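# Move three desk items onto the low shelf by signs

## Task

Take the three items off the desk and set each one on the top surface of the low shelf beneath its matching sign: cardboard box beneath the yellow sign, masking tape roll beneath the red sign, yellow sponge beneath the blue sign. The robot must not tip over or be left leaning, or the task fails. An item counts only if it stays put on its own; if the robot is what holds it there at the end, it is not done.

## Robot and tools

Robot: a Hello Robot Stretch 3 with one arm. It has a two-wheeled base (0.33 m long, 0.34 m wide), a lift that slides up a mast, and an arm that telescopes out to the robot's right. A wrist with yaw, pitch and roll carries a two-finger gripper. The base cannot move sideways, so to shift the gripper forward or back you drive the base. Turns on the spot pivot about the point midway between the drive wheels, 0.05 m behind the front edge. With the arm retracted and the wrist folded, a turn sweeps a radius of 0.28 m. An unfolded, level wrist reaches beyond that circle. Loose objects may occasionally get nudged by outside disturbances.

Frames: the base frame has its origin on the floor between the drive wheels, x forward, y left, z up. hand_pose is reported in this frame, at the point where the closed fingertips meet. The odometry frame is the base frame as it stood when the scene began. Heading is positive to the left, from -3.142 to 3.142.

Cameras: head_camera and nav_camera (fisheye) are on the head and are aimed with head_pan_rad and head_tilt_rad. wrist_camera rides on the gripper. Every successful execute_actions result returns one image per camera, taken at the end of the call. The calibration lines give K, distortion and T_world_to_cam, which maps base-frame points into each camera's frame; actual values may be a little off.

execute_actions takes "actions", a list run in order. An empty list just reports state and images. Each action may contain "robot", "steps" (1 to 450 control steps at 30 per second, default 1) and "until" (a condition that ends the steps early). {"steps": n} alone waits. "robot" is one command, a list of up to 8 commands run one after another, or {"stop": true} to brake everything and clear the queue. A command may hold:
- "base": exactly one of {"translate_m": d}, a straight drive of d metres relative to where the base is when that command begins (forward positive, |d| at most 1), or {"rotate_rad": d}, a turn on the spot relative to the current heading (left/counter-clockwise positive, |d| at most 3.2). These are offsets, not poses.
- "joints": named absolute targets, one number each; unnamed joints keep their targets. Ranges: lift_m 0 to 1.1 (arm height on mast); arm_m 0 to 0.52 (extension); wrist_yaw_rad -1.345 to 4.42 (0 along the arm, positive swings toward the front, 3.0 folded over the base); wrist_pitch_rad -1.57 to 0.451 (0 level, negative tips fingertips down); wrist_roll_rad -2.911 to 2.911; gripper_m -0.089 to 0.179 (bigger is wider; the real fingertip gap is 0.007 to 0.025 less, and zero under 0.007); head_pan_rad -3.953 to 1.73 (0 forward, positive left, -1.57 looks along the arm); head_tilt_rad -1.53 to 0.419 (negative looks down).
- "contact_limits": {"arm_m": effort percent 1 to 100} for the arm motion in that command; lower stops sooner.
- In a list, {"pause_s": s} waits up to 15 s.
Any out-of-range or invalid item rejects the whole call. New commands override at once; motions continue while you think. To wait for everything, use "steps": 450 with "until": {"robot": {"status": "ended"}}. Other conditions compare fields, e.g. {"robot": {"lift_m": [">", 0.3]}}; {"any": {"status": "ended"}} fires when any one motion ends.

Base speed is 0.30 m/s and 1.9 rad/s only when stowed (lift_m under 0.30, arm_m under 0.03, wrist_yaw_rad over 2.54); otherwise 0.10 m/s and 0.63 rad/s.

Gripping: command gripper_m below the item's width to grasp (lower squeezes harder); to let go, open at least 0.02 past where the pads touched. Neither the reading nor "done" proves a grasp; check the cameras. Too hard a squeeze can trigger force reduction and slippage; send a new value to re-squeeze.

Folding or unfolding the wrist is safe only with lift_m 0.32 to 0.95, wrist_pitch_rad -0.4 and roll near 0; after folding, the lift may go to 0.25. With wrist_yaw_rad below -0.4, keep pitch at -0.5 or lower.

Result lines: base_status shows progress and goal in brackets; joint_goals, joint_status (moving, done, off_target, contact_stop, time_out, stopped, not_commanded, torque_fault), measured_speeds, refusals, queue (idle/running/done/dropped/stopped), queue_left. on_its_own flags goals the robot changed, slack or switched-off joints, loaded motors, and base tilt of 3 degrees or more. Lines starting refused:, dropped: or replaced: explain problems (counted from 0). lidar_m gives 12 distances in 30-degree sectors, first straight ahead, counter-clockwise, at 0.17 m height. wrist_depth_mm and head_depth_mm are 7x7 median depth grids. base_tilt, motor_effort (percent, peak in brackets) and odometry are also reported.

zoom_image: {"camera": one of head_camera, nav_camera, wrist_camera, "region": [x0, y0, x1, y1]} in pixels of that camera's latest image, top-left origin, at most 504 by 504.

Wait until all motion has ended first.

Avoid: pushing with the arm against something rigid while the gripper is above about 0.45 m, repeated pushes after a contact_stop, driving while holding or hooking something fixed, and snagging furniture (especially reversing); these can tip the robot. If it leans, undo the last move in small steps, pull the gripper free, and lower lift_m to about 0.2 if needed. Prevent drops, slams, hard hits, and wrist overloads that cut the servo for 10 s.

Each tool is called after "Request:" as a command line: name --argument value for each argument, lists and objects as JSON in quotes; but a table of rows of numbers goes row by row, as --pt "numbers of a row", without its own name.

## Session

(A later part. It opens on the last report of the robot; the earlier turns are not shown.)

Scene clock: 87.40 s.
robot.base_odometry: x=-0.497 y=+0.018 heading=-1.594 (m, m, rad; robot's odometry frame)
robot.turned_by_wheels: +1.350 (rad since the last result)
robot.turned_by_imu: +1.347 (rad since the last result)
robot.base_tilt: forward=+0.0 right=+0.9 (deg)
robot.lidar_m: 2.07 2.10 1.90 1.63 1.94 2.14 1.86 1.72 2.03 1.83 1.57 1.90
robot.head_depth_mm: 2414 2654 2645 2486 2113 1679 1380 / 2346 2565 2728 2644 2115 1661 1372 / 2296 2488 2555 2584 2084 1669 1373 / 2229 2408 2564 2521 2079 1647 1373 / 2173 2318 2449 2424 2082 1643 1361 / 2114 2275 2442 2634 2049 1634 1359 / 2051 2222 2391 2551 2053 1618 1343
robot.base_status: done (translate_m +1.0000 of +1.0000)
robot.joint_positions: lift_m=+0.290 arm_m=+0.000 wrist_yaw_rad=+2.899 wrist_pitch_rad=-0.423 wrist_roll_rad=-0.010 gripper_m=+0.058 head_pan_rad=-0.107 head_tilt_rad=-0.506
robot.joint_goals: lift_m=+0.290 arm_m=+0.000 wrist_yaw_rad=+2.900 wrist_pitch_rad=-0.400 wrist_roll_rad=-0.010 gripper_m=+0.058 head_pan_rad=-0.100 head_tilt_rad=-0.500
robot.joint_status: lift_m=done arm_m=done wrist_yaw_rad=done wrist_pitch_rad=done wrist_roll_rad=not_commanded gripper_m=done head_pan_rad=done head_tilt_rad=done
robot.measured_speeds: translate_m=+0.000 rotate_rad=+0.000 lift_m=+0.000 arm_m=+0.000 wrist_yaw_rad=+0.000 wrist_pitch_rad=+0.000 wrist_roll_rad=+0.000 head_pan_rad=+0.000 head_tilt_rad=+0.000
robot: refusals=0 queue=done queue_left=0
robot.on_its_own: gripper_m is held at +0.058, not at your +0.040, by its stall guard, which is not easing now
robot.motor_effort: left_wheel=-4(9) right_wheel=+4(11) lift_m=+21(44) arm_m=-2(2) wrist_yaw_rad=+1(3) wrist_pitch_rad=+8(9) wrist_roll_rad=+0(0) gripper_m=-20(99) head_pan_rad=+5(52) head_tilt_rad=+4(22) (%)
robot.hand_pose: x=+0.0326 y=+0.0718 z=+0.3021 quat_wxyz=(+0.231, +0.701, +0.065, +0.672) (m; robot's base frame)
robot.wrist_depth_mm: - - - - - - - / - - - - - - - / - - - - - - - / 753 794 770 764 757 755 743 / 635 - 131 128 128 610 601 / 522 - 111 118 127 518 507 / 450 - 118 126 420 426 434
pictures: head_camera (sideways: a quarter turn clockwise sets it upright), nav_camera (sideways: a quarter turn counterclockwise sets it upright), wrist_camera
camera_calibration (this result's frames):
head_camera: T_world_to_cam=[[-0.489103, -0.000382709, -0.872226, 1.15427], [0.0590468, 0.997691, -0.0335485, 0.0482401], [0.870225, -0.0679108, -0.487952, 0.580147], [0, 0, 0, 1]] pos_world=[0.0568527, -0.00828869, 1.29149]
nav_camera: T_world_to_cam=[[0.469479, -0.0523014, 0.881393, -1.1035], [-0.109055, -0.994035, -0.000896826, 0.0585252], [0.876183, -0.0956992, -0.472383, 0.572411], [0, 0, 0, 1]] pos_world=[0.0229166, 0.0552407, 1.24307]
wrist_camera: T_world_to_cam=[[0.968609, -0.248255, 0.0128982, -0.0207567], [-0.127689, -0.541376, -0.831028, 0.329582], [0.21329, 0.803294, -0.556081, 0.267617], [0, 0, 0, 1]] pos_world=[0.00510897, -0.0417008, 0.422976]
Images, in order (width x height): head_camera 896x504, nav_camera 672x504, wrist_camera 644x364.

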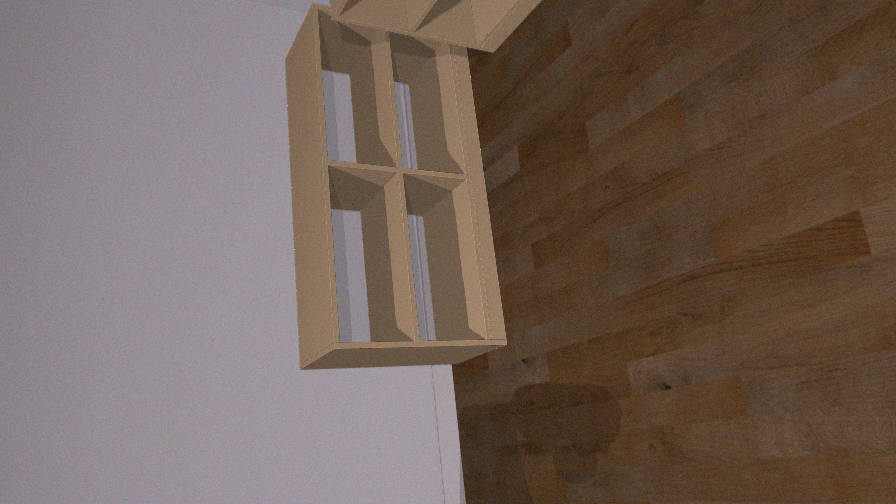

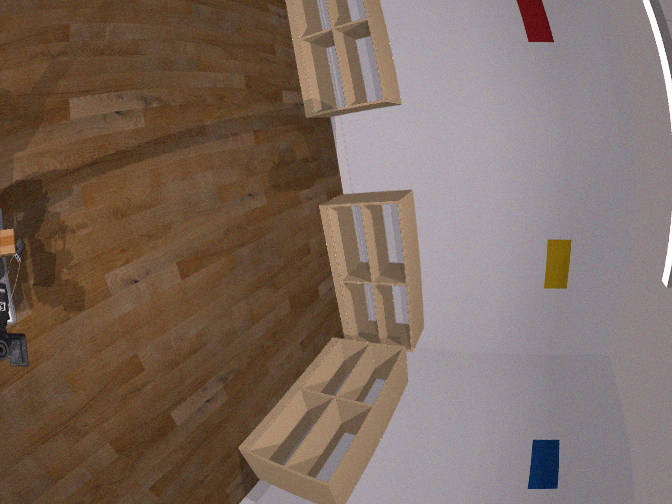

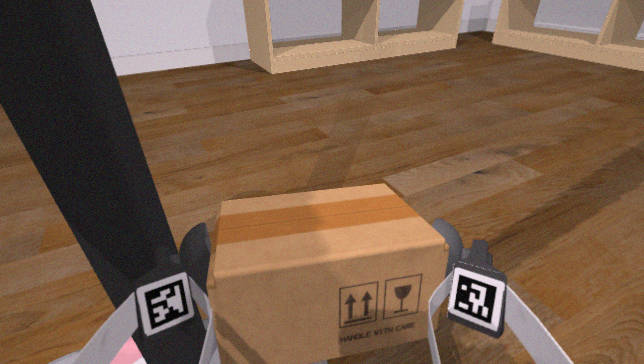

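Request:
execute_actions --actions '[{"robot":[{"base":{"translate_m":1.0}},{"base":{"translate_m":0.45}},{"base":{"rotate_rad":1.79}},{"base":{"translate_m":-0.3},"joints":{"lift_m":0.66,"head_pan_rad":-1.6,"head_tilt_rad":-0.8}},{"joints":{"wrist_yaw_rad":0}},{"joints":{"wrist_pitch_rad":-0.25,"arm_m":0.28}}],"steps":450,"until":{"robot":{"status":"ended"}}},{"steps":300,"until":{"robot":{"status":"ended"}}}]'

Scene clock: 112.17 s.
robot.base_odometry: x=-0.824 y=-1.490 heading=+0.196 (m, m, rad; robot's odometry frame)
robot.turned_by_wheels: +1.790 (rad since the last result)
robot.turned_by_imu: +1.784 (rad since the last result)
robot.base_tilt: forward=-0.1 right=+0.9 (deg)
robot.lidar_m: 2.14 2.31 3.38 3.35 1.74 1.10 0.82 0.92 0.73 0.88 0.67 1.12
robot.head_depth_mm: 915 1035 1141 981 1103 1301 1191 / 915 1033 1148 1001 1202 - - / 917 1034 1146 1020 1233 1299 1186 / 914 1038 1142 868 1164 1298 1179 / 917 1037 1144 966 1160 1289 1176 / 919 1038 1149 961 1106 1280 1176 / 920 1040 1195 1380 1506 1331 1173
robot.base_status: done (translate_m -0.3000 of -0.3000)
robot.joint_positions: lift_m=+0.659 arm_m=+0.280 wrist_yaw_rad=+0.001 wrist_pitch_rad=-0.283 wrist_roll_rad=-0.010 gripper_m=+0.058 head_pan_rad=-1.593 head_tilt_rad=-0.790
robot.joint_goals: lift_m=+0.660 arm_m=+0.280 wrist_yaw_rad=+0.000 wrist_pitch_rad=-0.250 wrist_roll_rad=-0.010 gripper_m=+0.058 head_pan_rad=-1.600 head_tilt_rad=-0.800
robot.joint_status: lift_m=done arm_m=done wrist_yaw_rad=done wrist_pitch_rad=done wrist_roll_rad=not_commanded gripper_m=done head_pan_rad=done head_tilt_rad=done
robot.measured_speeds: translate_m=+0.000 rotate_rad=+0.000 lift_m=+0.000 arm_m=+0.000 wrist_yaw_rad=+0.000 wrist_pitch_rad=+0.000 wrist_roll_rad=+0.000 head_pan_rad=+0.000 head_tilt_rad=+0.000
robot: refusals=0 queue=done queue_left=0
robot.on_its_own: gripper_m is held at +0.058, not at your +0.040, by its stall guard, which is not easing now
robot.motor_effort: left_wheel=-4(14) right_wheel=+4(12) lift_m=+42(42) arm_m=+3(2) wrist_yaw_rad=-1(2) wrist_pitch_rad=+12(14) wrist_roll_rad=+1(0) gripper_m=-21(20) head_pan_rad=-4(48) head_tilt_rad=-5(29) (%)
robot.hand_pose: x=-0.0213 y=-0.6640 z=+0.7035 quat_wxyz=(+0.704, +0.101, -0.696, -0.099) (m; robot's base frame)
robot.wrist_depth_mm: 454 460 455 459 463 464 466 / 484 483 486 485 486 489 500 / 507 519 515 521 524 533 528 / 550 532 469 460 459 450 447 / 589 353 131 128 127 339 337 / 281 286 110 117 127 276 269 / 233 225 120 126 213 220 225
pictures: head_camera (sideways: a quarter turn clockwise sets it upright), nav_camera (sideways: a quarter turn counterclockwise sets it upright), wrist_camera
camera_calibration (this result's frames):
head_camera: T_world_to_cam=[[-0.036753, 0.711963, -0.701254, 0.928636], [0.999277, 0.0330471, -0.0188208, 0.0233211], [0.00977469, -0.701439, -0.712663, 0.877722], [0, 0, 0, 1]] pos_world=[0.00224652, -0.0462578, 1.27717]
nav_camera: T_world_to_cam=[[-0.017472, -0.699987, 0.713942, -0.882231], [-0.999694, 0.0247273, -0.000221027, 0.0630781], [-0.0174992, -0.713727, -0.700205, 0.874244], [0, 0, 0, 1]] pos_world=[0.062943, 0.00486192, 1.24203]
wrist_camera: T_world_to_cam=[[-0.999896, 0.00839913, 0.011688, -0.026994], [-0.00686868, 0.435168, -0.900323, 0.957671], [-0.0126482, -0.90031, -0.435066, -0.127672], [0, 0, 0, 1]] pos_world=[-0.0220281, -0.531465, 0.806983]
Images, in order (width x height): head_camera 896x504, nav_camera 672x504, wrist_camera 644x364.

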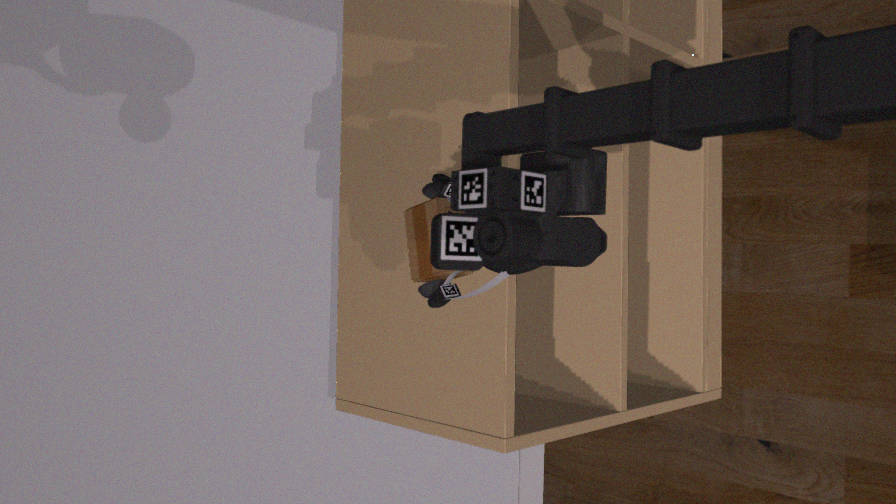

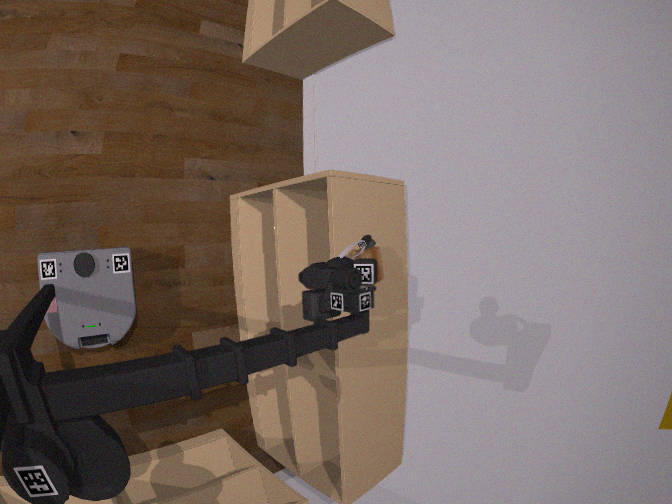

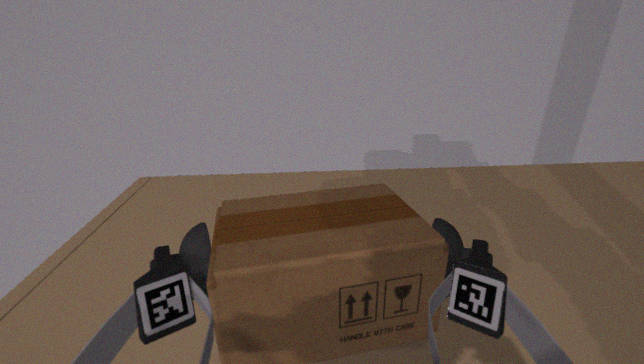

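Request:
execute_actions --actions '[{"robot":[{"joints":{"arm_m":0.36}},{"joints":{"lift_m":0.595}}],"steps":450,"until":{"robot":{"status":"ended"}}}]'

Scene clock: 118.13 s.
robot.base_odometry: x=-0.824 y=-1.490 heading=+0.196 (m, m, rad; robot's odometry frame)
robot.turned_by_wheels: +0.000 (rad since the last result)
robot.turned_by_imu: +0.001 (rad since the last result)
robot.base_tilt: forward=+0.1 right=+0.9 (deg)
robot.lidar_m: 2.14 2.31 3.39 3.33 1.74 1.09 0.82 0.92 0.73 0.88 0.67 1.11
robot.head_depth_mm: 916 1034 1139 983 1106 1298 1190 / 917 1037 1139 978 1174 1312 - / 917 1038 1142 1031 1115 1299 1186 / 915 1033 1142 952 1133 1290 1188 / 917 1036 1149 961 1160 1291 1177 / 918 1034 1142 964 1112 1283 1176 / 919 1039 1198 1375 1513 1326 1164
robot.base_status: done (translate_m -0.3000 of -0.3000)
robot.joint_positions: lift_m=+0.595 arm_m=+0.360 wrist_yaw_rad=+0.001 wrist_pitch_rad=-0.283 wrist_roll_rad=-0.010 gripper_m=+0.058 head_pan_rad=-1.593 head_tilt_rad=-0.790
robot.joint_goals: lift_m=+0.595 arm_m=+0.360 wrist_yaw_rad=+0.000 wrist_pitch_rad=-0.250 wrist_roll_rad=-0.010 gripper_m=+0.058 head_pan_rad=-1.600 head_tilt_rad=-0.800
robot.joint_status: lift_m=done arm_m=done wrist_yaw_rad=done wrist_pitch_rad=done wrist_roll_rad=not_commanded gripper_m=done head_pan_rad=done head_tilt_rad=done
robot.measured_speeds: translate_m=+0.000 rotate_rad=+0.000 lift_m=+0.000 arm_m=+0.000 wrist_yaw_rad=+0.000 wrist_pitch_rad=+0.000 wrist_roll_rad=+0.000 head_pan_rad=+0.000 head_tilt_rad=+0.000
robot: refusals=0 queue=done queue_left=0
robot.on_its_own: gripper_m is held at +0.058, not at your +0.040, by its stall guard, which is not easing now
robot.motor_effort: left_wheel=-5(4) right_wheel=+4(4) lift_m=+20(42) arm_m=+3(0) wrist_yaw_rad=-1(1) wrist_pitch_rad=+11(12) wrist_roll_rad=+0(0) gripper_m=-19(20) head_pan_rad=-4(4) head_tilt_rad=-4(5) (%)
robot.hand_pose: x=-0.0213 y=-0.7440 z=+0.6395 quat_wxyz=(+0.704, +0.101, -0.696, -0.099) (m; robot's base frame)
robot.wrist_depth_mm: 386 388 387 388 391 392 394 / 411 409 411 415 418 419 419 / 437 435 438 436 437 440 436 / 348 319 317 312 309 304 303 / 239 237 131 128 127 229 227 / 190 193 110 118 127 187 182 / 157 151 120 127 143 148 152
pictures: head_camera (sideways: a quarter turn clockwise sets it upright), nav_camera (sideways: a quarter turn counterclockwise sets it upright), wrist_camera
camera_calibration (this result's frames):
head_camera: T_world_to_cam=[[-0.0367531, 0.711966, -0.701252, 0.928633], [0.999277, 0.0330473, -0.0188206, 0.0233209], [0.00977482, -0.701436, -0.712665, 0.877724], [0, 0, 0, 1]] pos_world=[0.00224652, -0.0462577, 1.27717]
nav_camera: T_world_to_cam=[[-0.0174719, -0.699989, 0.71394, -0.882228], [-0.999694, 0.0247272, -0.00022102, 0.0630781], [-0.017499, -0.713725, -0.700207, 0.874247], [0, 0, 0, 1]] pos_world=[0.062943, 0.0048621, 1.24203]
wrist_camera: T_world_to_cam=[[-0.999896, 0.00840521, 0.0116849, -0.025568], [-0.00686748, 0.434863, -0.90047, 0.934768], [-0.01265, -0.900457, -0.434761, -0.22786], [0, 0, 0, 1]] pos_world=[-0.0220283, -0.61146, 0.742965]
Images, in order (width x height): head_camera 896x504, nav_camera 672x504, wrist_camera 644x364.

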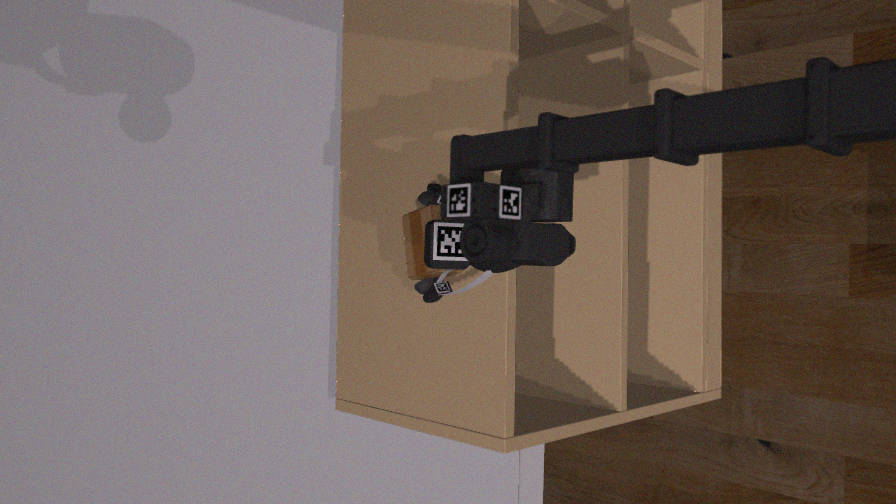

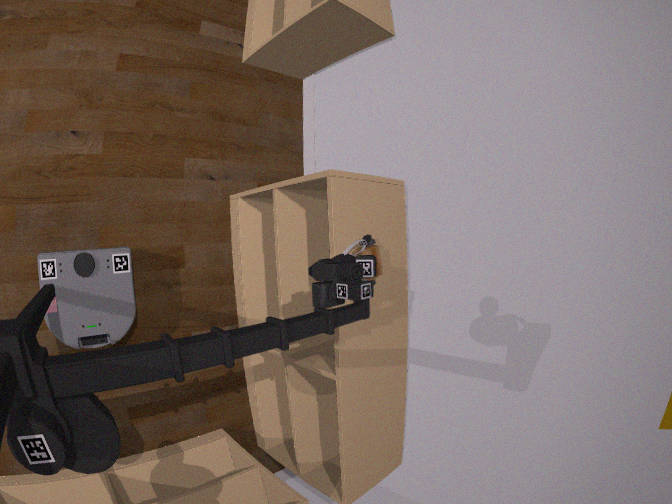

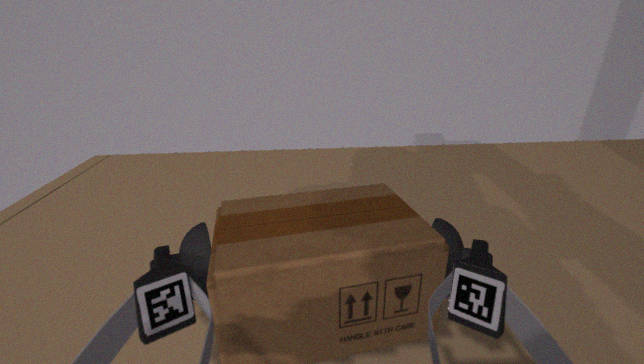

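Request:
execute_actions --actions '[{"robot":[{"joints":{"lift_m":0.584}},{"joints":{"gripper_m":0.15}},{"joints":{"arm_m":0.0,"wrist_pitch_rad":-0.4,"lift_m":0.61}},{"joints":{"wrist_yaw_rad":2.9,"gripper_m":0.08},"base":{"rotate_rad":1.415}},{"joints":{"lift_m":0.29},"base":{"translate_m":1.0}},{"base":{"translate_m":1.0}},{"base":{"translate_m":0.58}},{"base":{"rotate_rad":1.727},"joints":{"lift_m":0.8,"head_tilt_rad":-0.6}}],"steps":450,"until":{"robot":{"status":"ended"}}},{"steps":450,"until":{"robot":{"status":"ended"}}},{"robot":[{"joints":{"wrist_yaw_rad":0,"gripper_m":0.15}},{"joints":{"wrist_pitch_rad":-0.3,"arm_m":0.2,"lift_m":0.74}}],"steps":300,"until":{"robot":{"status":"ended"}}}]'

Scene clock: 159.97 s.
robot.base_odometry: x=-0.928 y=+1.088 heading=-2.945 (m, m, rad; robot's odometry frame)
robot.turned_by_wheels: +3.142 (rad since the last result)
robot.turned_by_imu: +3.135 (rad since the last result)
robot.base_tilt: forward=+0.0 right=+0.9 (deg)
robot.lidar_m: 1.61 1.69 2.18 3.19 2.84 2.22 2.13 1.12 0.88 0.78 0.61 1.66
robot.head_depth_mm: 1003 1100 1225 1059 828 693 - / 998 1096 1222 1051 849 - 1222 / 1001 1102 1224 1043 844 - 1234 / 998 1100 1217 1038 866 - 1230 / 997 1100 1215 1026 832 666 1200 / 996 1093 1220 1023 804 661 1194 / 997 1098 1206 1018 801 658 1012
robot.base_status: done (rotate_rad +1.7268 of +1.7270)
robot.joint_positions: lift_m=+0.740 arm_m=+0.200 wrist_yaw_rad=+0.001 wrist_pitch_rad=-0.324 wrist_roll_rad=-0.010 gripper_m=+0.150 head_pan_rad=-1.593 head_tilt_rad=-0.606
robot.joint_goals: lift_m=+0.740 arm_m=+0.200 wrist_yaw_rad=+0.000 wrist_pitch_rad=-0.300 wrist_roll_rad=-0.010 gripper_m=+0.150 head_pan_rad=-1.600 head_tilt_rad=-0.600
robot.joint_status: lift_m=done arm_m=done wrist_yaw_rad=done wrist_pitch_rad=done wrist_roll_rad=not_commanded gripper_m=done head_pan_rad=done head_tilt_rad=done
robot.measured_speeds: translate_m=+0.000 rotate_rad=+0.000 lift_m=+0.000 arm_m=+0.000 wrist_yaw_rad=+0.000 wrist_pitch_rad=+0.000 wrist_roll_rad=+0.000 head_pan_rad=+0.000 head_tilt_rad=+0.000
robot: refusals=0 queue=done queue_left=0
robot.motor_effort: left_wheel=-4(12) right_wheel=+4(11) lift_m=+20(43) arm_m=+3(3) wrist_yaw_rad=-1(3) wrist_pitch_rad=+8(17) wrist_roll_rad=+0(0) gripper_m=+0(83) head_pan_rad=-4(3) head_tilt_rad=+3(22) (%)
robot.hand_pose: x=-0.0212 y=-0.5799 z=+0.7748 quat_wxyz=(+0.702, +0.115, -0.694, -0.113) (m; robot's base frame)
robot.wrist_depth_mm: 623 632 640 642 649 651 655 / 676 672 687 694 696 695 702 / 535 532 520 510 505 495 488 / 367 363 349 355 351 348 344 / 278 278 275 272 269 279 265 / 225 - 221 221 218 - 216 / - 181 186 185 184 177 182
pictures: head_camera (sideways: a quarter turn clockwise sets it upright), nav_camera (sideways: a quarter turn counterclockwise sets it upright), wrist_camera
camera_calibration (this result's frames):
head_camera: T_world_to_cam=[[-0.0397841, 0.571425, -0.81969, 1.08303], [0.999184, 0.0284842, -0.028639, 0.0361095], [0.00698322, -0.82016, -0.572092, 0.694885], [0, 0, 0, 1]] pos_world=[0.00215467, -0.0499803, 1.28632]
nav_camera: T_world_to_cam=[[-0.0143906, -0.557296, 0.830189, -1.03378], [-0.999692, 0.0248227, -0.000665614, 0.063657], [-0.0202366, -0.829943, -0.557481, 0.688601], [0, 0, 0, 1]] pos_world=[0.0626956, -0.00619985, 1.24215]
wrist_camera: T_world_to_cam=[[-0.999896, 0.00785264, 0.0120652, -0.0291322], [-0.00693785, 0.471495, -0.881841, 0.992023], [-0.0126135, -0.881834, -0.471392, 0.0178881], [0, 0, 0, 1]] pos_world=[-0.0220211, -0.451731, 0.883591]
Images, in order (width x height): head_camera 896x504, nav_camera 672x504, wrist_camera 644x364.

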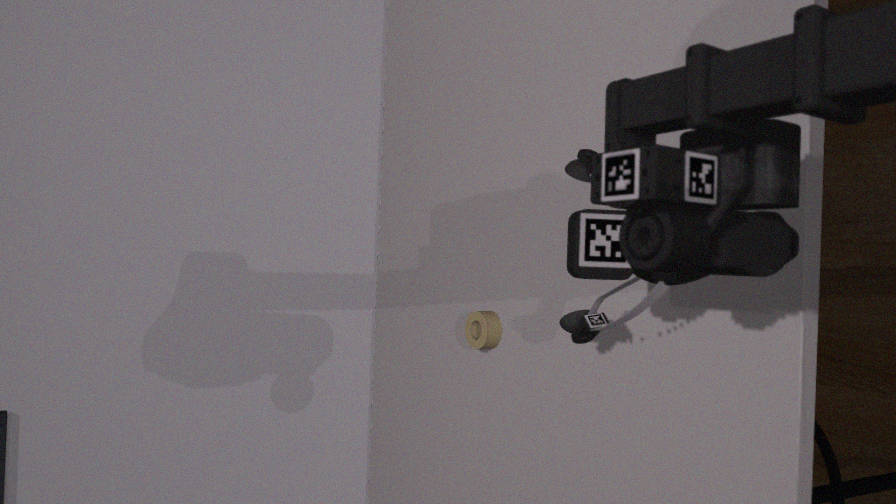

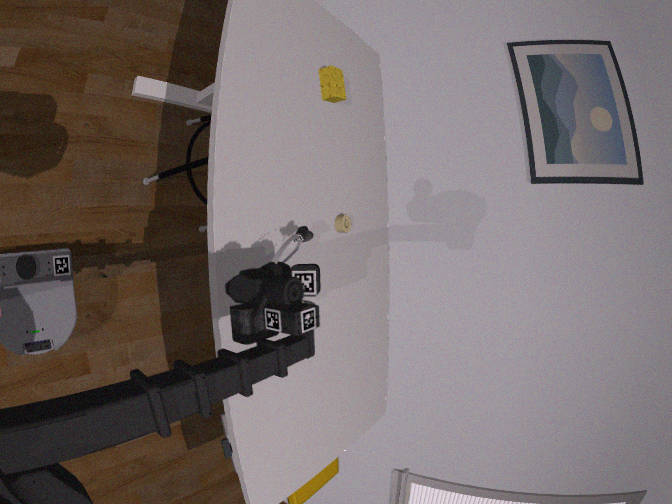

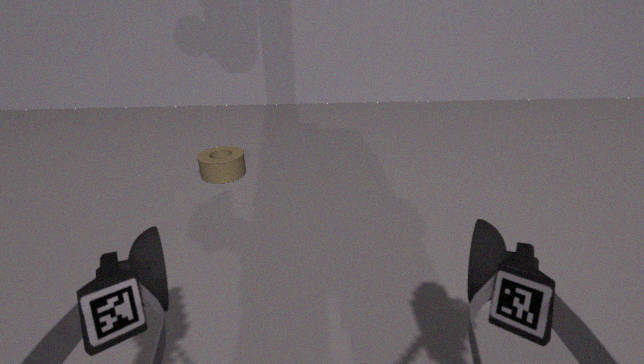

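Request:
execute_actions --actions '[{"robot":[{"base":{"translate_m":0.108},"joints":{"lift_m":0.697,"arm_m":0.3}},{"joints":{"arm_m":0.39}}],"steps":450,"until":{"robot":{"status":"ended"}}}]'

Scene clock: 173.60 s.
robot.base_odometry: x=-1.034 y=+1.067 heading=-2.946 (m, m, rad; robot's odometry frame)
robot.turned_by_wheels: +0.000 (rad since the last result)
robot.turned_by_imu: +0.001 (rad since the last result)
robot.base_tilt: forward=+0.1 right=+0.9 (deg)
robot.lidar_m: 1.51 1.58 2.12 3.25 2.91 2.33 2.24 1.20 0.96 0.78 0.56 1.57
robot.head_depth_mm: 1002 1101 1219 1059 828 677 615 / 1003 1100 1220 1053 851 - - / 1000 1102 1223 1087 - 671 1210 / 996 1104 1216 1083 755 666 1201 / 993 1100 1212 1029 808 665 1201 / 996 1091 1212 1022 804 659 995 / 995 1091 1200 1017 799 658 1186
robot.base_status: done (translate_m +0.1080 of +0.1080)
robot.joint_positions: lift_m=+0.698 arm_m=+0.390 wrist_yaw_rad=-0.001 wrist_pitch_rad=-0.303 wrist_roll_rad=-0.010 gripper_m=+0.150 head_pan_rad=-1.593 head_tilt_rad=-0.606
robot.joint_goals: lift_m=+0.697 arm_m=+0.390 wrist_yaw_rad=+0.000 wrist_pitch_rad=-0.300 wrist_roll_rad=-0.010 gripper_m=+0.150 head_pan_rad=-1.600 head_tilt_rad=-0.600
robot.joint_status: lift_m=done arm_m=done wrist_yaw_rad=done wrist_pitch_rad=done wrist_roll_rad=not_commanded gripper_m=done head_pan_rad=done head_tilt_rad=done
robot.measured_speeds: translate_m=+0.000 rotate_rad=+0.000 lift_m=+0.000 arm_m=+0.000 wrist_yaw_rad=+0.000 wrist_pitch_rad=+0.000 wrist_roll_rad=+0.000 head_pan_rad=+0.000 head_tilt_rad=+0.000
robot: refusals=0 queue=done queue_left=0
robot.motor_effort: left_wheel=-6(8) right_wheel=+6(11) lift_m=+17(18) arm_m=+5(5) wrist_yaw_rad=+1(3) wrist_pitch_rad=+1(8) wrist_roll_rad=+0(0) gripper_m=+0(1) head_pan_rad=-4(3) head_tilt_rad=+4(3) (%)
robot.hand_pose: x=-0.0218 y=-0.7720 z=+0.7369 quat_wxyz=(+0.703, +0.107, -0.695, -0.107) (m; robot's base frame)
robot.wrist_depth_mm: 463 468 471 478 480 489 492 / 499 498 507 510 511 518 522 / 433 428 422 414 408 400 395 / 289 287 284 280 277 272 269 / 216 216 212 172 209 217 206 / 180 - 171 169 169 - 165 / - 139 142 142 140 136 139
pictures: head_camera (sideways: a quarter turn clockwise sets it upright), nav_camera (sideways: a quarter turn counterclockwise sets it upright), wrist_camera
camera_calibration (this result's frames):
head_camera: T_world_to_cam=[[-0.0397843, 0.571421, -0.819692, 1.08303], [0.999184, 0.0284843, -0.0286392, 0.0361099], [0.00698335, -0.820163, -0.572087, 0.694879], [0, 0, 0, 1]] pos_world=[0.00215468, -0.0499804, 1.28632]
nav_camera: T_world_to_cam=[[-0.0143904, -0.557292, 0.830192, -1.03378], [-0.999692, 0.0248225, -0.000665626, 0.063657], [-0.0202365, -0.829946, -0.557477, 0.688596], [0, 0, 0, 1]] pos_world=[0.0626956, -0.00620013, 1.24215]
wrist_camera: T_world_to_cam=[[-0.999876, 0.0103307, 0.0118668, -0.0256327], [-0.00590526, 0.452679, -0.891654, 1.0419], [-0.0145833, -0.891614, -0.452562, -0.190801], [0, 0, 0, 1]] pos_world=[-0.0222593, -0.641504, 0.842973]
Images, in order (width x height): head_camera 896x504, nav_camera 672x504, wrist_camera 644x364.

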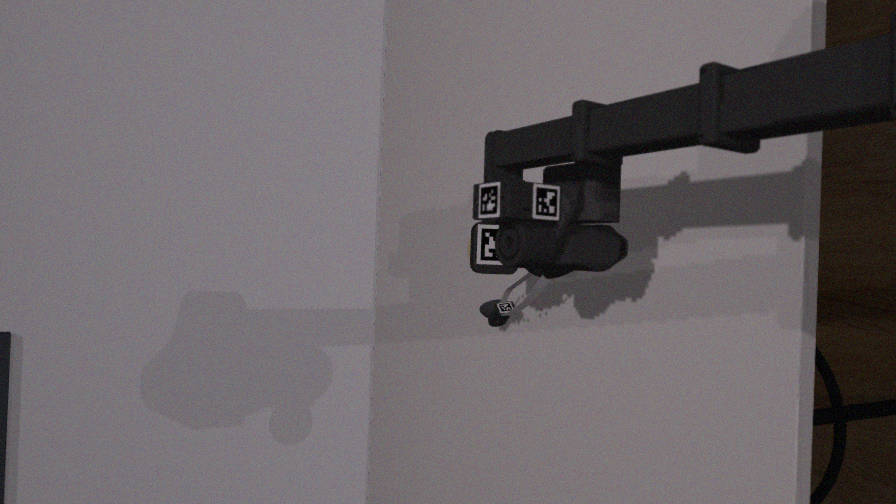

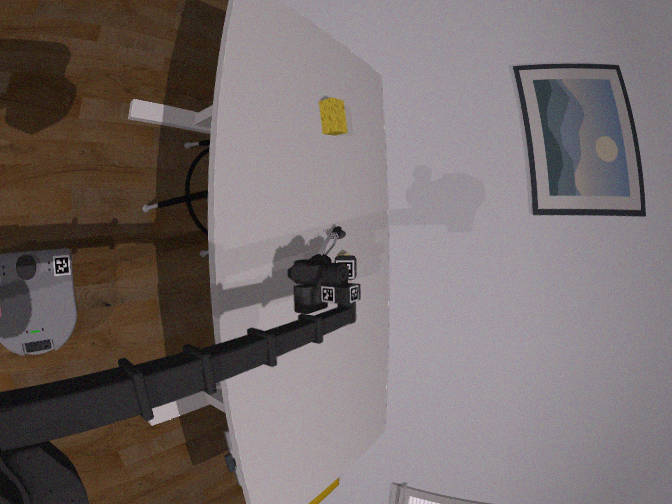

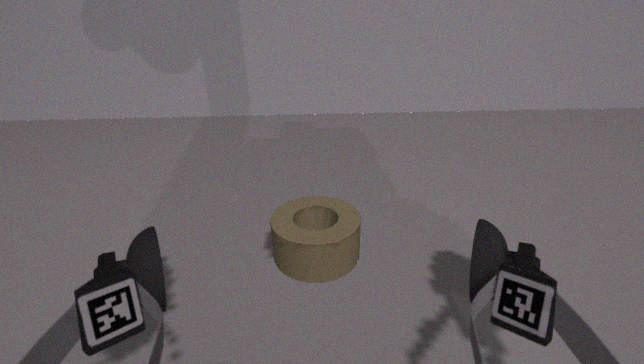

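Request:
execute_actions --actions '[{"robot":[{"joints":{"lift_m":0.704,"arm_m":0.415}},{"joints":{"gripper_m":0.02}},{"joints":{"lift_m":0.78}}],"steps":450,"until":{"robot":{"status":"ended"}}}]'

Scene clock: 181.07 s.
robot.base_odometry: x=-1.034 y=+1.067 heading=-2.945 (m, m, rad; robot's odometry frame)
robot.turned_by_wheels: +0.000 (rad since the last result)
robot.turned_by_imu: +0.001 (rad since the last result)
robot.base_tilt: forward=+0.0 right=+0.9 (deg)
robot.lidar_m: 1.51 1.58 2.12 3.17 2.90 2.33 2.24 1.20 0.96 0.78 0.56 1.57
robot.head_depth_mm: 1003 1101 1218 1061 849 696 - / 1002 1102 1218 1098 - 657 1213 / 999 1100 1221 - 806 671 1208 / 999 1093 1216 - 791 667 1206 / 997 1096 1213 1028 806 663 1202 / 1001 1096 1212 1023 803 661 991 / 999 1092 1199 1014 800 658 1193
robot.base_status: done (translate_m +0.1080 of +0.1080)
robot.joint_positions: lift_m=+0.780 arm_m=+0.415 wrist_yaw_rad=-0.001 wrist_pitch_rad=-0.317 wrist_roll_rad=-0.010 gripper_m=+0.020 head_pan_rad=-1.593 head_tilt_rad=-0.606
robot.joint_goals: lift_m=+0.780 arm_m=+0.415 wrist_yaw_rad=+0.000 wrist_pitch_rad=-0.300 wrist_roll_rad=-0.010 gripper_m=+0.020 head_pan_rad=-1.600 head_tilt_rad=-0.600
robot.joint_status: lift_m=done arm_m=done wrist_yaw_rad=done wrist_pitch_rad=done wrist_roll_rad=not_commanded gripper_m=done head_pan_rad=done head_tilt_rad=done
robot.measured_speeds: translate_m=+0.000 rotate_rad=+0.000 lift_m=+0.000 arm_m=+0.000 wrist_yaw_rad=+0.000 wrist_pitch_rad=+0.000 wrist_roll_rad=+0.000 head_pan_rad=+0.000 head_tilt_rad=+0.000
robot: refusals=0 queue=done queue_left=0
robot.motor_effort: left_wheel=-4(6) right_wheel=+4(5) lift_m=+42(41) arm_m=+3(7) wrist_yaw_rad=+1(1) wrist_pitch_rad=+6(6) wrist_roll_rad=+0(1) gripper_m=-11(87) head_pan_rad=-3(3) head_tilt_rad=+3(3) (%)
robot.hand_pose: x=-0.0218 y=-0.7956 z=+0.8154 quat_wxyz=(+0.702, +0.112, -0.695, -0.112) (m; robot's base frame)
robot.wrist_depth_mm: 443 449 456 455 456 462 469 / 472 479 483 487 491 496 498 / 501 508 515 525 527 534 540 / 458 451 450 441 435 433 426 / 345 347 361 176 350 334 332 / 279 277 - 148 283 269 267 / 234 232 225 223 222 228 225
pictures: head_camera (sideways: a quarter turn clockwise sets it upright), nav_camera (sideways: a quarter turn counterclockwise sets it upright), wrist_camera
camera_calibration (this result's frames):
head_camera: T_world_to_cam=[[-0.0397842, 0.571419, -0.819693, 1.08303], [0.999184, 0.028484, -0.0286393, 0.03611], [0.00698313, -0.820164, -0.572086, 0.694878], [0, 0, 0, 1]] pos_world=[0.00215467, -0.0499804, 1.28632]
nav_camera: T_world_to_cam=[[-0.0143905, -0.557291, 0.830193, -1.03378], [-0.999692, 0.0248227, -0.000665629, 0.063657], [-0.0202367, -0.829946, -0.557476, 0.688594], [0, 0, 0, 1]] pos_world=[0.0626956, -0.00620024, 1.24215]
wrist_camera: T_world_to_cam=[[-0.999876, 0.0101584, 0.0120044, -0.0265684], [-0.00589473, 0.465591, -0.88498, 1.12744], [-0.0145792, -0.884942, -0.465474, -0.160511], [0, 0, 0, 1]] pos_world=[-0.0222593, -0.666697, 0.923363]
Images, in order (width x height): head_camera 896x504, nav_camera 672x504, wrist_camera 644x364.

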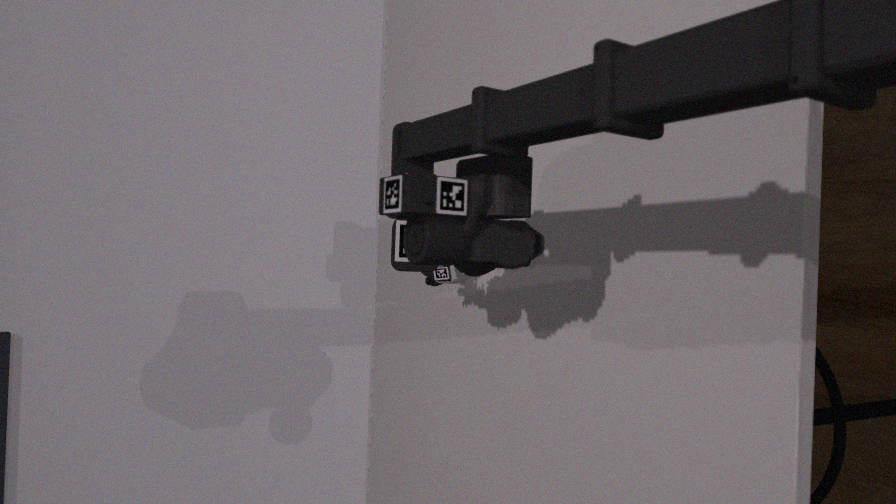

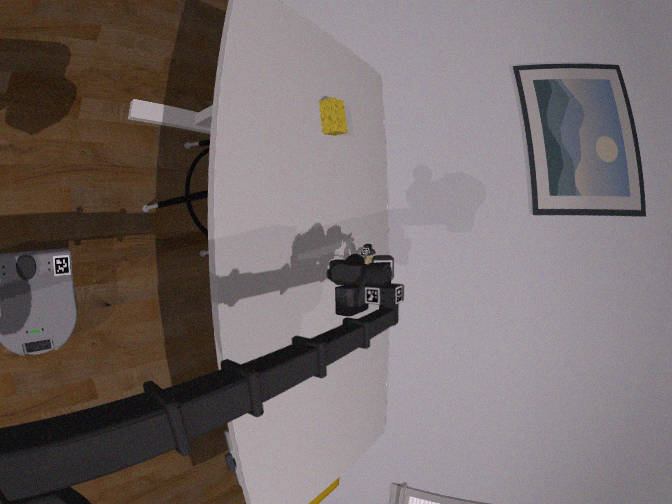

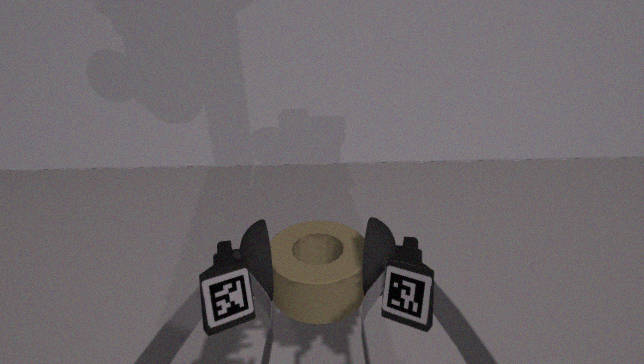

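Request:
execute_actions --actions '[{"robot":[{"joints":{"arm_m":0.0,"wrist_pitch_rad":-0.4}},{"joints":{"wrist_yaw_rad":2.9},"base":{"rotate_rad":1.928}},{"joints":{"lift_m":0.29},"base":{"translate_m":1.0}},{"base":{"translate_m":1.0}},{"base":{"translate_m":0.72}},{"base":{"rotate_rad":1.214},"joints":{"lift_m":0.65,"head_tilt_rad":-0.8}},{"joints":{"wrist_yaw_rad":0}},{"joints":{"wrist_pitch_rad":-0.3,"arm_m":0.36}}],"steps":450,"until":{"robot":{"status":"ended"}}},{"steps":450,"until":{"robot":{"status":"ended"}}},{"steps":450,"until":{"robot":{"status":"ended"}}}]'

Scene clock: 221.20 s.
robot.base_odometry: x=+0.395 y=-1.248 heading=+0.196 (m, m, rad; robot's odometry frame)
robot.turned_by_wheels: +3.142 (rad since the last result)
robot.turned_by_imu: +3.135 (rad since the last result)
robot.base_tilt: forward=+0.0 right=+0.9 (deg)
robot.lidar_m: 1.08 0.97 1.29 3.25 3.45 2.16 2.02 1.14 0.71 1.03 0.70 0.97
robot.head_depth_mm: 905 1024 1182 1326 1538 1359 1204 / 906 1022 1129 1010 1089 - - / 907 1023 1131 - 1144 1296 1187 / 905 1023 1124 - 1150 1301 1180 / 902 1016 1123 960 1157 1288 1179 / 899 1014 1123 959 1161 1275 1176 / 895 1015 1120 957 1074 1272 1168
robot.base_status: done (rotate_rad +1.2138 of +1.2140)
robot.joint_positions: lift_m=+0.650 arm_m=+0.360 wrist_yaw_rad=+0.001 wrist_pitch_rad=-0.326 wrist_roll_rad=-0.010 gripper_m=+0.020 head_pan_rad=-1.593 head_tilt_rad=-0.790
robot.joint_goals: lift_m=+0.650 arm_m=+0.360 wrist_yaw_rad=+0.000 wrist_pitch_rad=-0.300 wrist_roll_rad=-0.010 gripper_m=+0.020 head_pan_rad=-1.600 head_tilt_rad=-0.800
robot.joint_status: lift_m=done arm_m=done wrist_yaw_rad=done wrist_pitch_rad=done wrist_roll_rad=not_commanded gripper_m=done head_pan_rad=done head_tilt_rad=done
robot.measured_speeds: translate_m=+0.000 rotate_rad=+0.000 lift_m=+0.000 arm_m=+0.000 wrist_yaw_rad=+0.000 wrist_pitch_rad=+0.000 wrist_roll_rad=+0.000 head_pan_rad=+0.000 head_tilt_rad=+0.000
robot: refusals=0 queue=done queue_left=0
robot.motor_effort: left_wheel=-4(12) right_wheel=+4(11) lift_m=+42(44) arm_m=+3(5) wrist_yaw_rad=+0(3) wrist_pitch_rad=+9(11) wrist_roll_rad=+0(0) gripper_m=-12(10) head_pan_rad=-3(4) head_tilt_rad=-4(22) (%)
robot.hand_pose: x=-0.0213 y=-0.7397 z=+0.6833 quat_wxyz=(+0.701, +0.116, -0.694, -0.114) (m; robot's base frame)
robot.wrist_depth_mm: 365 370 373 378 383 387 388 / 388 395 399 403 409 412 416 / 419 423 429 435 438 445 450 / 401 400 393 391 386 387 484 / 306 305 317 177 312 296 295 / 248 246 - 148 252 240 238 / 209 207 200 199 199 203 201
pictures: head_camera (sideways: a quarter turn clockwise sets it upright), nav_camera (sideways: a quarter turn counterclockwise sets it upright), wrist_camera
camera_calibration (this result's frames):
head_camera: T_world_to_cam=[[-0.0365901, 0.712186, -0.701036, 0.928351], [0.999284, 0.0328309, -0.0188038, 0.023299], [0.00962382, -0.701222, -0.712878, 0.878002], [0, 0, 0, 1]] pos_world=[0.00223641, -0.0462494, 1.27715]
nav_camera: T_world_to_cam=[[-0.0176323, -0.700202, 0.713727, -0.88195], [-0.999689, 0.0249494, -0.000220278, 0.0630771], [-0.0176528, -0.713509, -0.700424, 0.874529], [0, 0, 0, 1]] pos_world=[0.0629445, 0.00486763, 1.24203]
wrist_camera: T_world_to_cam=[[-0.999895, 0.0079392, 0.0120919, -0.0267559], [-0.00688927, 0.473668, -0.880676, 0.987445], [-0.0127194, -0.880667, -0.473564, -0.16377], [0, 0, 0, 1]] pos_world=[-0.0220334, -0.611736, 0.792387]
Images, in order (width x height): head_camera 896x504, nav_camera 672x504, wrist_camera 644x364.

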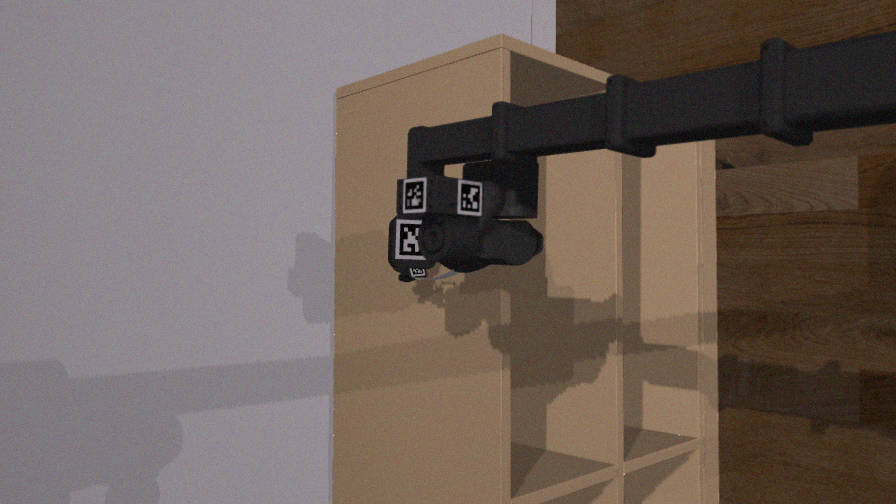

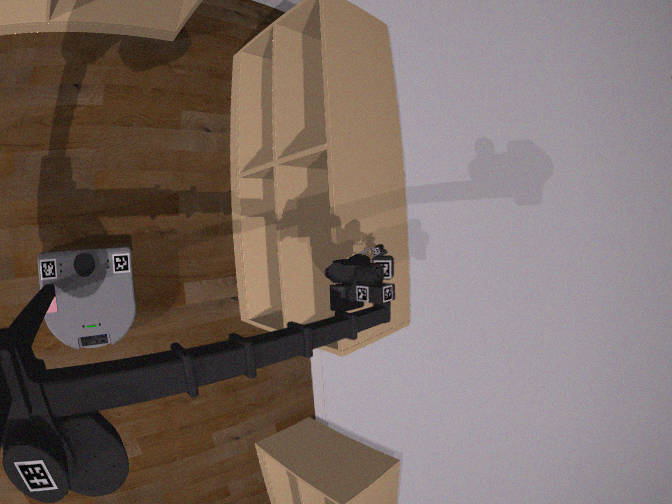

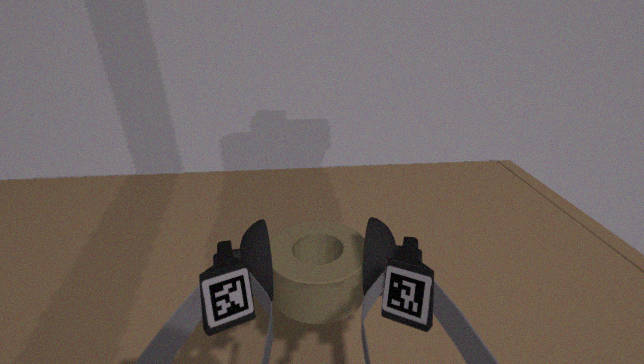

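Request:
execute_actions --actions '[{"robot":[{"joints":{"lift_m":0.601}},{"joints":{"gripper_m":0.12}},{"joints":{"arm_m":0.0,"wrist_pitch_rad":-0.4,"lift_m":0.64}},{"joints":{"wrist_yaw_rad":2.9,"gripper_m":0.08},"base":{"rotate_rad":2.1}},{"joints":{"lift_m":0.29},"base":{"translate_m":1.0}},{"base":{"translate_m":1.0}},{"base":{"translate_m":0.86}},{"base":{"rotate_rad":1.075},"joints":{"lift_m":0.8,"head_tilt_rad":-0.7}}],"steps":450,"until":{"robot":{"status":"ended"}}},{"steps":450,"until":{"robot":{"status":"ended"}}},{"steps":450,"until":{"robot":{"status":"ended"}}},{"robot":[{"joints":{"wrist_yaw_rad":0,"gripper_m":0.17}},{"joints":{"wrist_pitch_rad":-0.3,"arm_m":0.12,"lift_m":0.75}}],"steps":300,"until":{"robot":{"status":"ended"}}}]'

Scene clock: 263.13 s.
robot.base_odometry: x=-1.502 y=+0.893 heading=-2.912 (m, m, rad; robot's odometry frame)
robot.turned_by_wheels: +3.175 (rad since the last result)
robot.turned_by_imu: +3.168 (rad since the last result)
robot.base_tilt: forward=+0.0 right=+0.9 (deg)
robot.lidar_m: 1.04 1.11 1.52 3.02 3.33 2.80 2.70 1.35 0.65 0.76 1.28 1.09
robot.head_depth_mm: 1061 1179 1191 915 744 674 - / 1062 1183 1176 911 761 - 1181 / 1065 1185 1171 903 766 - 1179 / 1061 1184 1164 899 774 - 1196 / 1065 1186 1151 896 728 1342 1195 / 1064 1187 1198 886 728 1373 1212 / 1066 1188 1343 1488 723 1366 1210
robot.base_status: done (rotate_rad +1.0748 of +1.0750)
robot.joint_positions: lift_m=+0.750 arm_m=+0.120 wrist_yaw_rad=+0.001 wrist_pitch_rad=-0.324 wrist_roll_rad=-0.010 gripper_m=+0.170 head_pan_rad=-1.593 head_tilt_rad=-0.705
robot.joint_goals: lift_m=+0.750 arm_m=+0.120 wrist_yaw_rad=+0.000 wrist_pitch_rad=-0.300 wrist_roll_rad=-0.010 gripper_m=+0.170 head_pan_rad=-1.600 head_tilt_rad=-0.700
robot.joint_status: lift_m=done arm_m=done wrist_yaw_rad=done wrist_pitch_rad=done wrist_roll_rad=not_commanded gripper_m=done head_pan_rad=done head_tilt_rad=done
robot.measured_speeds: translate_m=+0.000 rotate_rad=+0.000 lift_m=+0.000 arm_m=+0.000 wrist_yaw_rad=+0.000 wrist_pitch_rad=+0.000 wrist_roll_rad=+0.000 head_pan_rad=+0.000 head_tilt_rad=+0.000
robot: refusals=0 queue=done queue_left=0
robot.motor_effort: left_wheel=-4(12) right_wheel=+4(11) lift_m=+20(44) arm_m=+3(2) wrist_yaw_rad=-1(2) wrist_pitch_rad=+9(9) wrist_roll_rad=+1(0) gripper_m=+1(85) head_pan_rad=-4(4) head_tilt_rad=+4(15) (%)
robot.hand_pose: x=-0.0212 y=-0.4999 z=+0.7847 quat_wxyz=(+0.702, +0.115, -0.694, -0.113) (m; robot's base frame)
robot.wrist_depth_mm: 745 742 758 759 758 774 762 / 795 799 793 805 797 795 816 / 848 852 550 466 493 526 516 / 917 384 382 376 374 370 364 / 310 295 292 291 287 291 282 / 240 238 236 234 233 233 233 / - 196 197 196 196 194 188
pictures: head_camera (sideways: a quarter turn clockwise sets it upright), nav_camera (sideways: a quarter turn counterclockwise sets it upright), wrist_camera
camera_calibration (this result's frames):
head_camera: T_world_to_cam=[[-0.0379985, 0.649403, -0.759494, 1.00455], [0.999243, 0.0310057, -0.0234821, 0.0293922], [0.00829928, -0.759812, -0.65009, 0.796344], [0, 0, 0, 1]] pos_world=[0.00219223, -0.0481962, 1.28133]
nav_camera: T_world_to_cam=[[-0.0162003, -0.636369, 0.771215, -0.956884], [-0.999689, 0.024929, -0.000429423, 0.0633494], [-0.0189523, -0.770982, -0.636575, 0.791488], [0, 0, 0, 1]] pos_world=[0.0628285, -0.000287733, 1.24183]
wrist_camera: T_world_to_cam=[[-0.999898, 0.00764795, 0.012072, -0.0299411], [-0.00703869, 0.47161, -0.881779, 0.96309], [-0.0124371, -0.881774, -0.471508, 0.0932721], [0, 0, 0, 1]] pos_world=[-0.0219992, -0.371729, 0.893573]
Images, in order (width x height): head_camera 896x504, nav_camera 672x504, wrist_camera 644x364.

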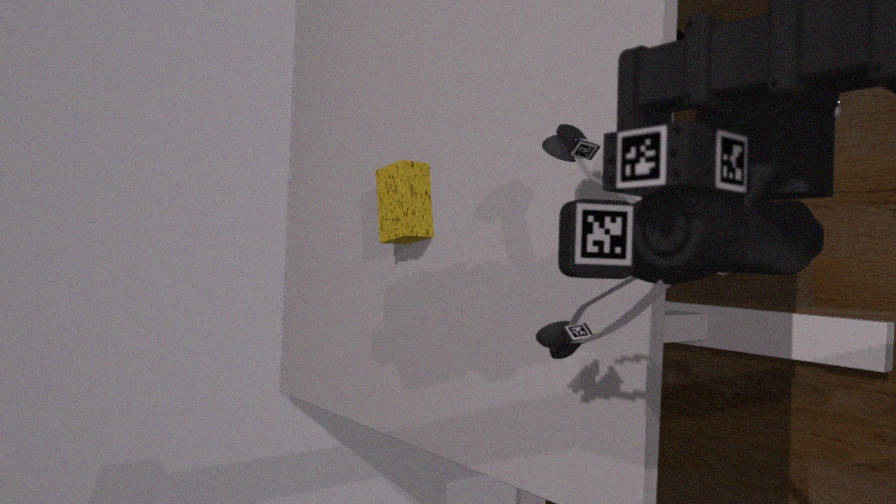

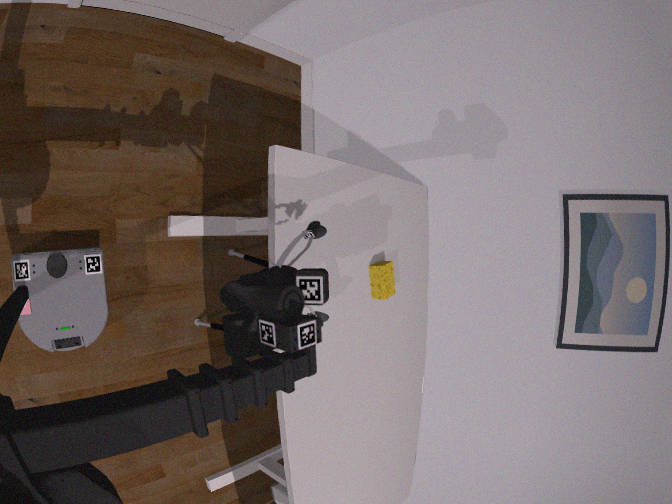

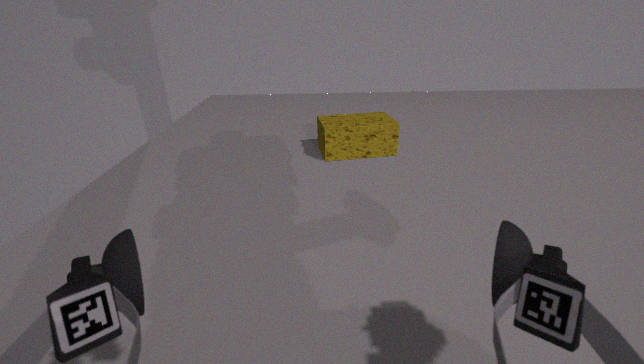

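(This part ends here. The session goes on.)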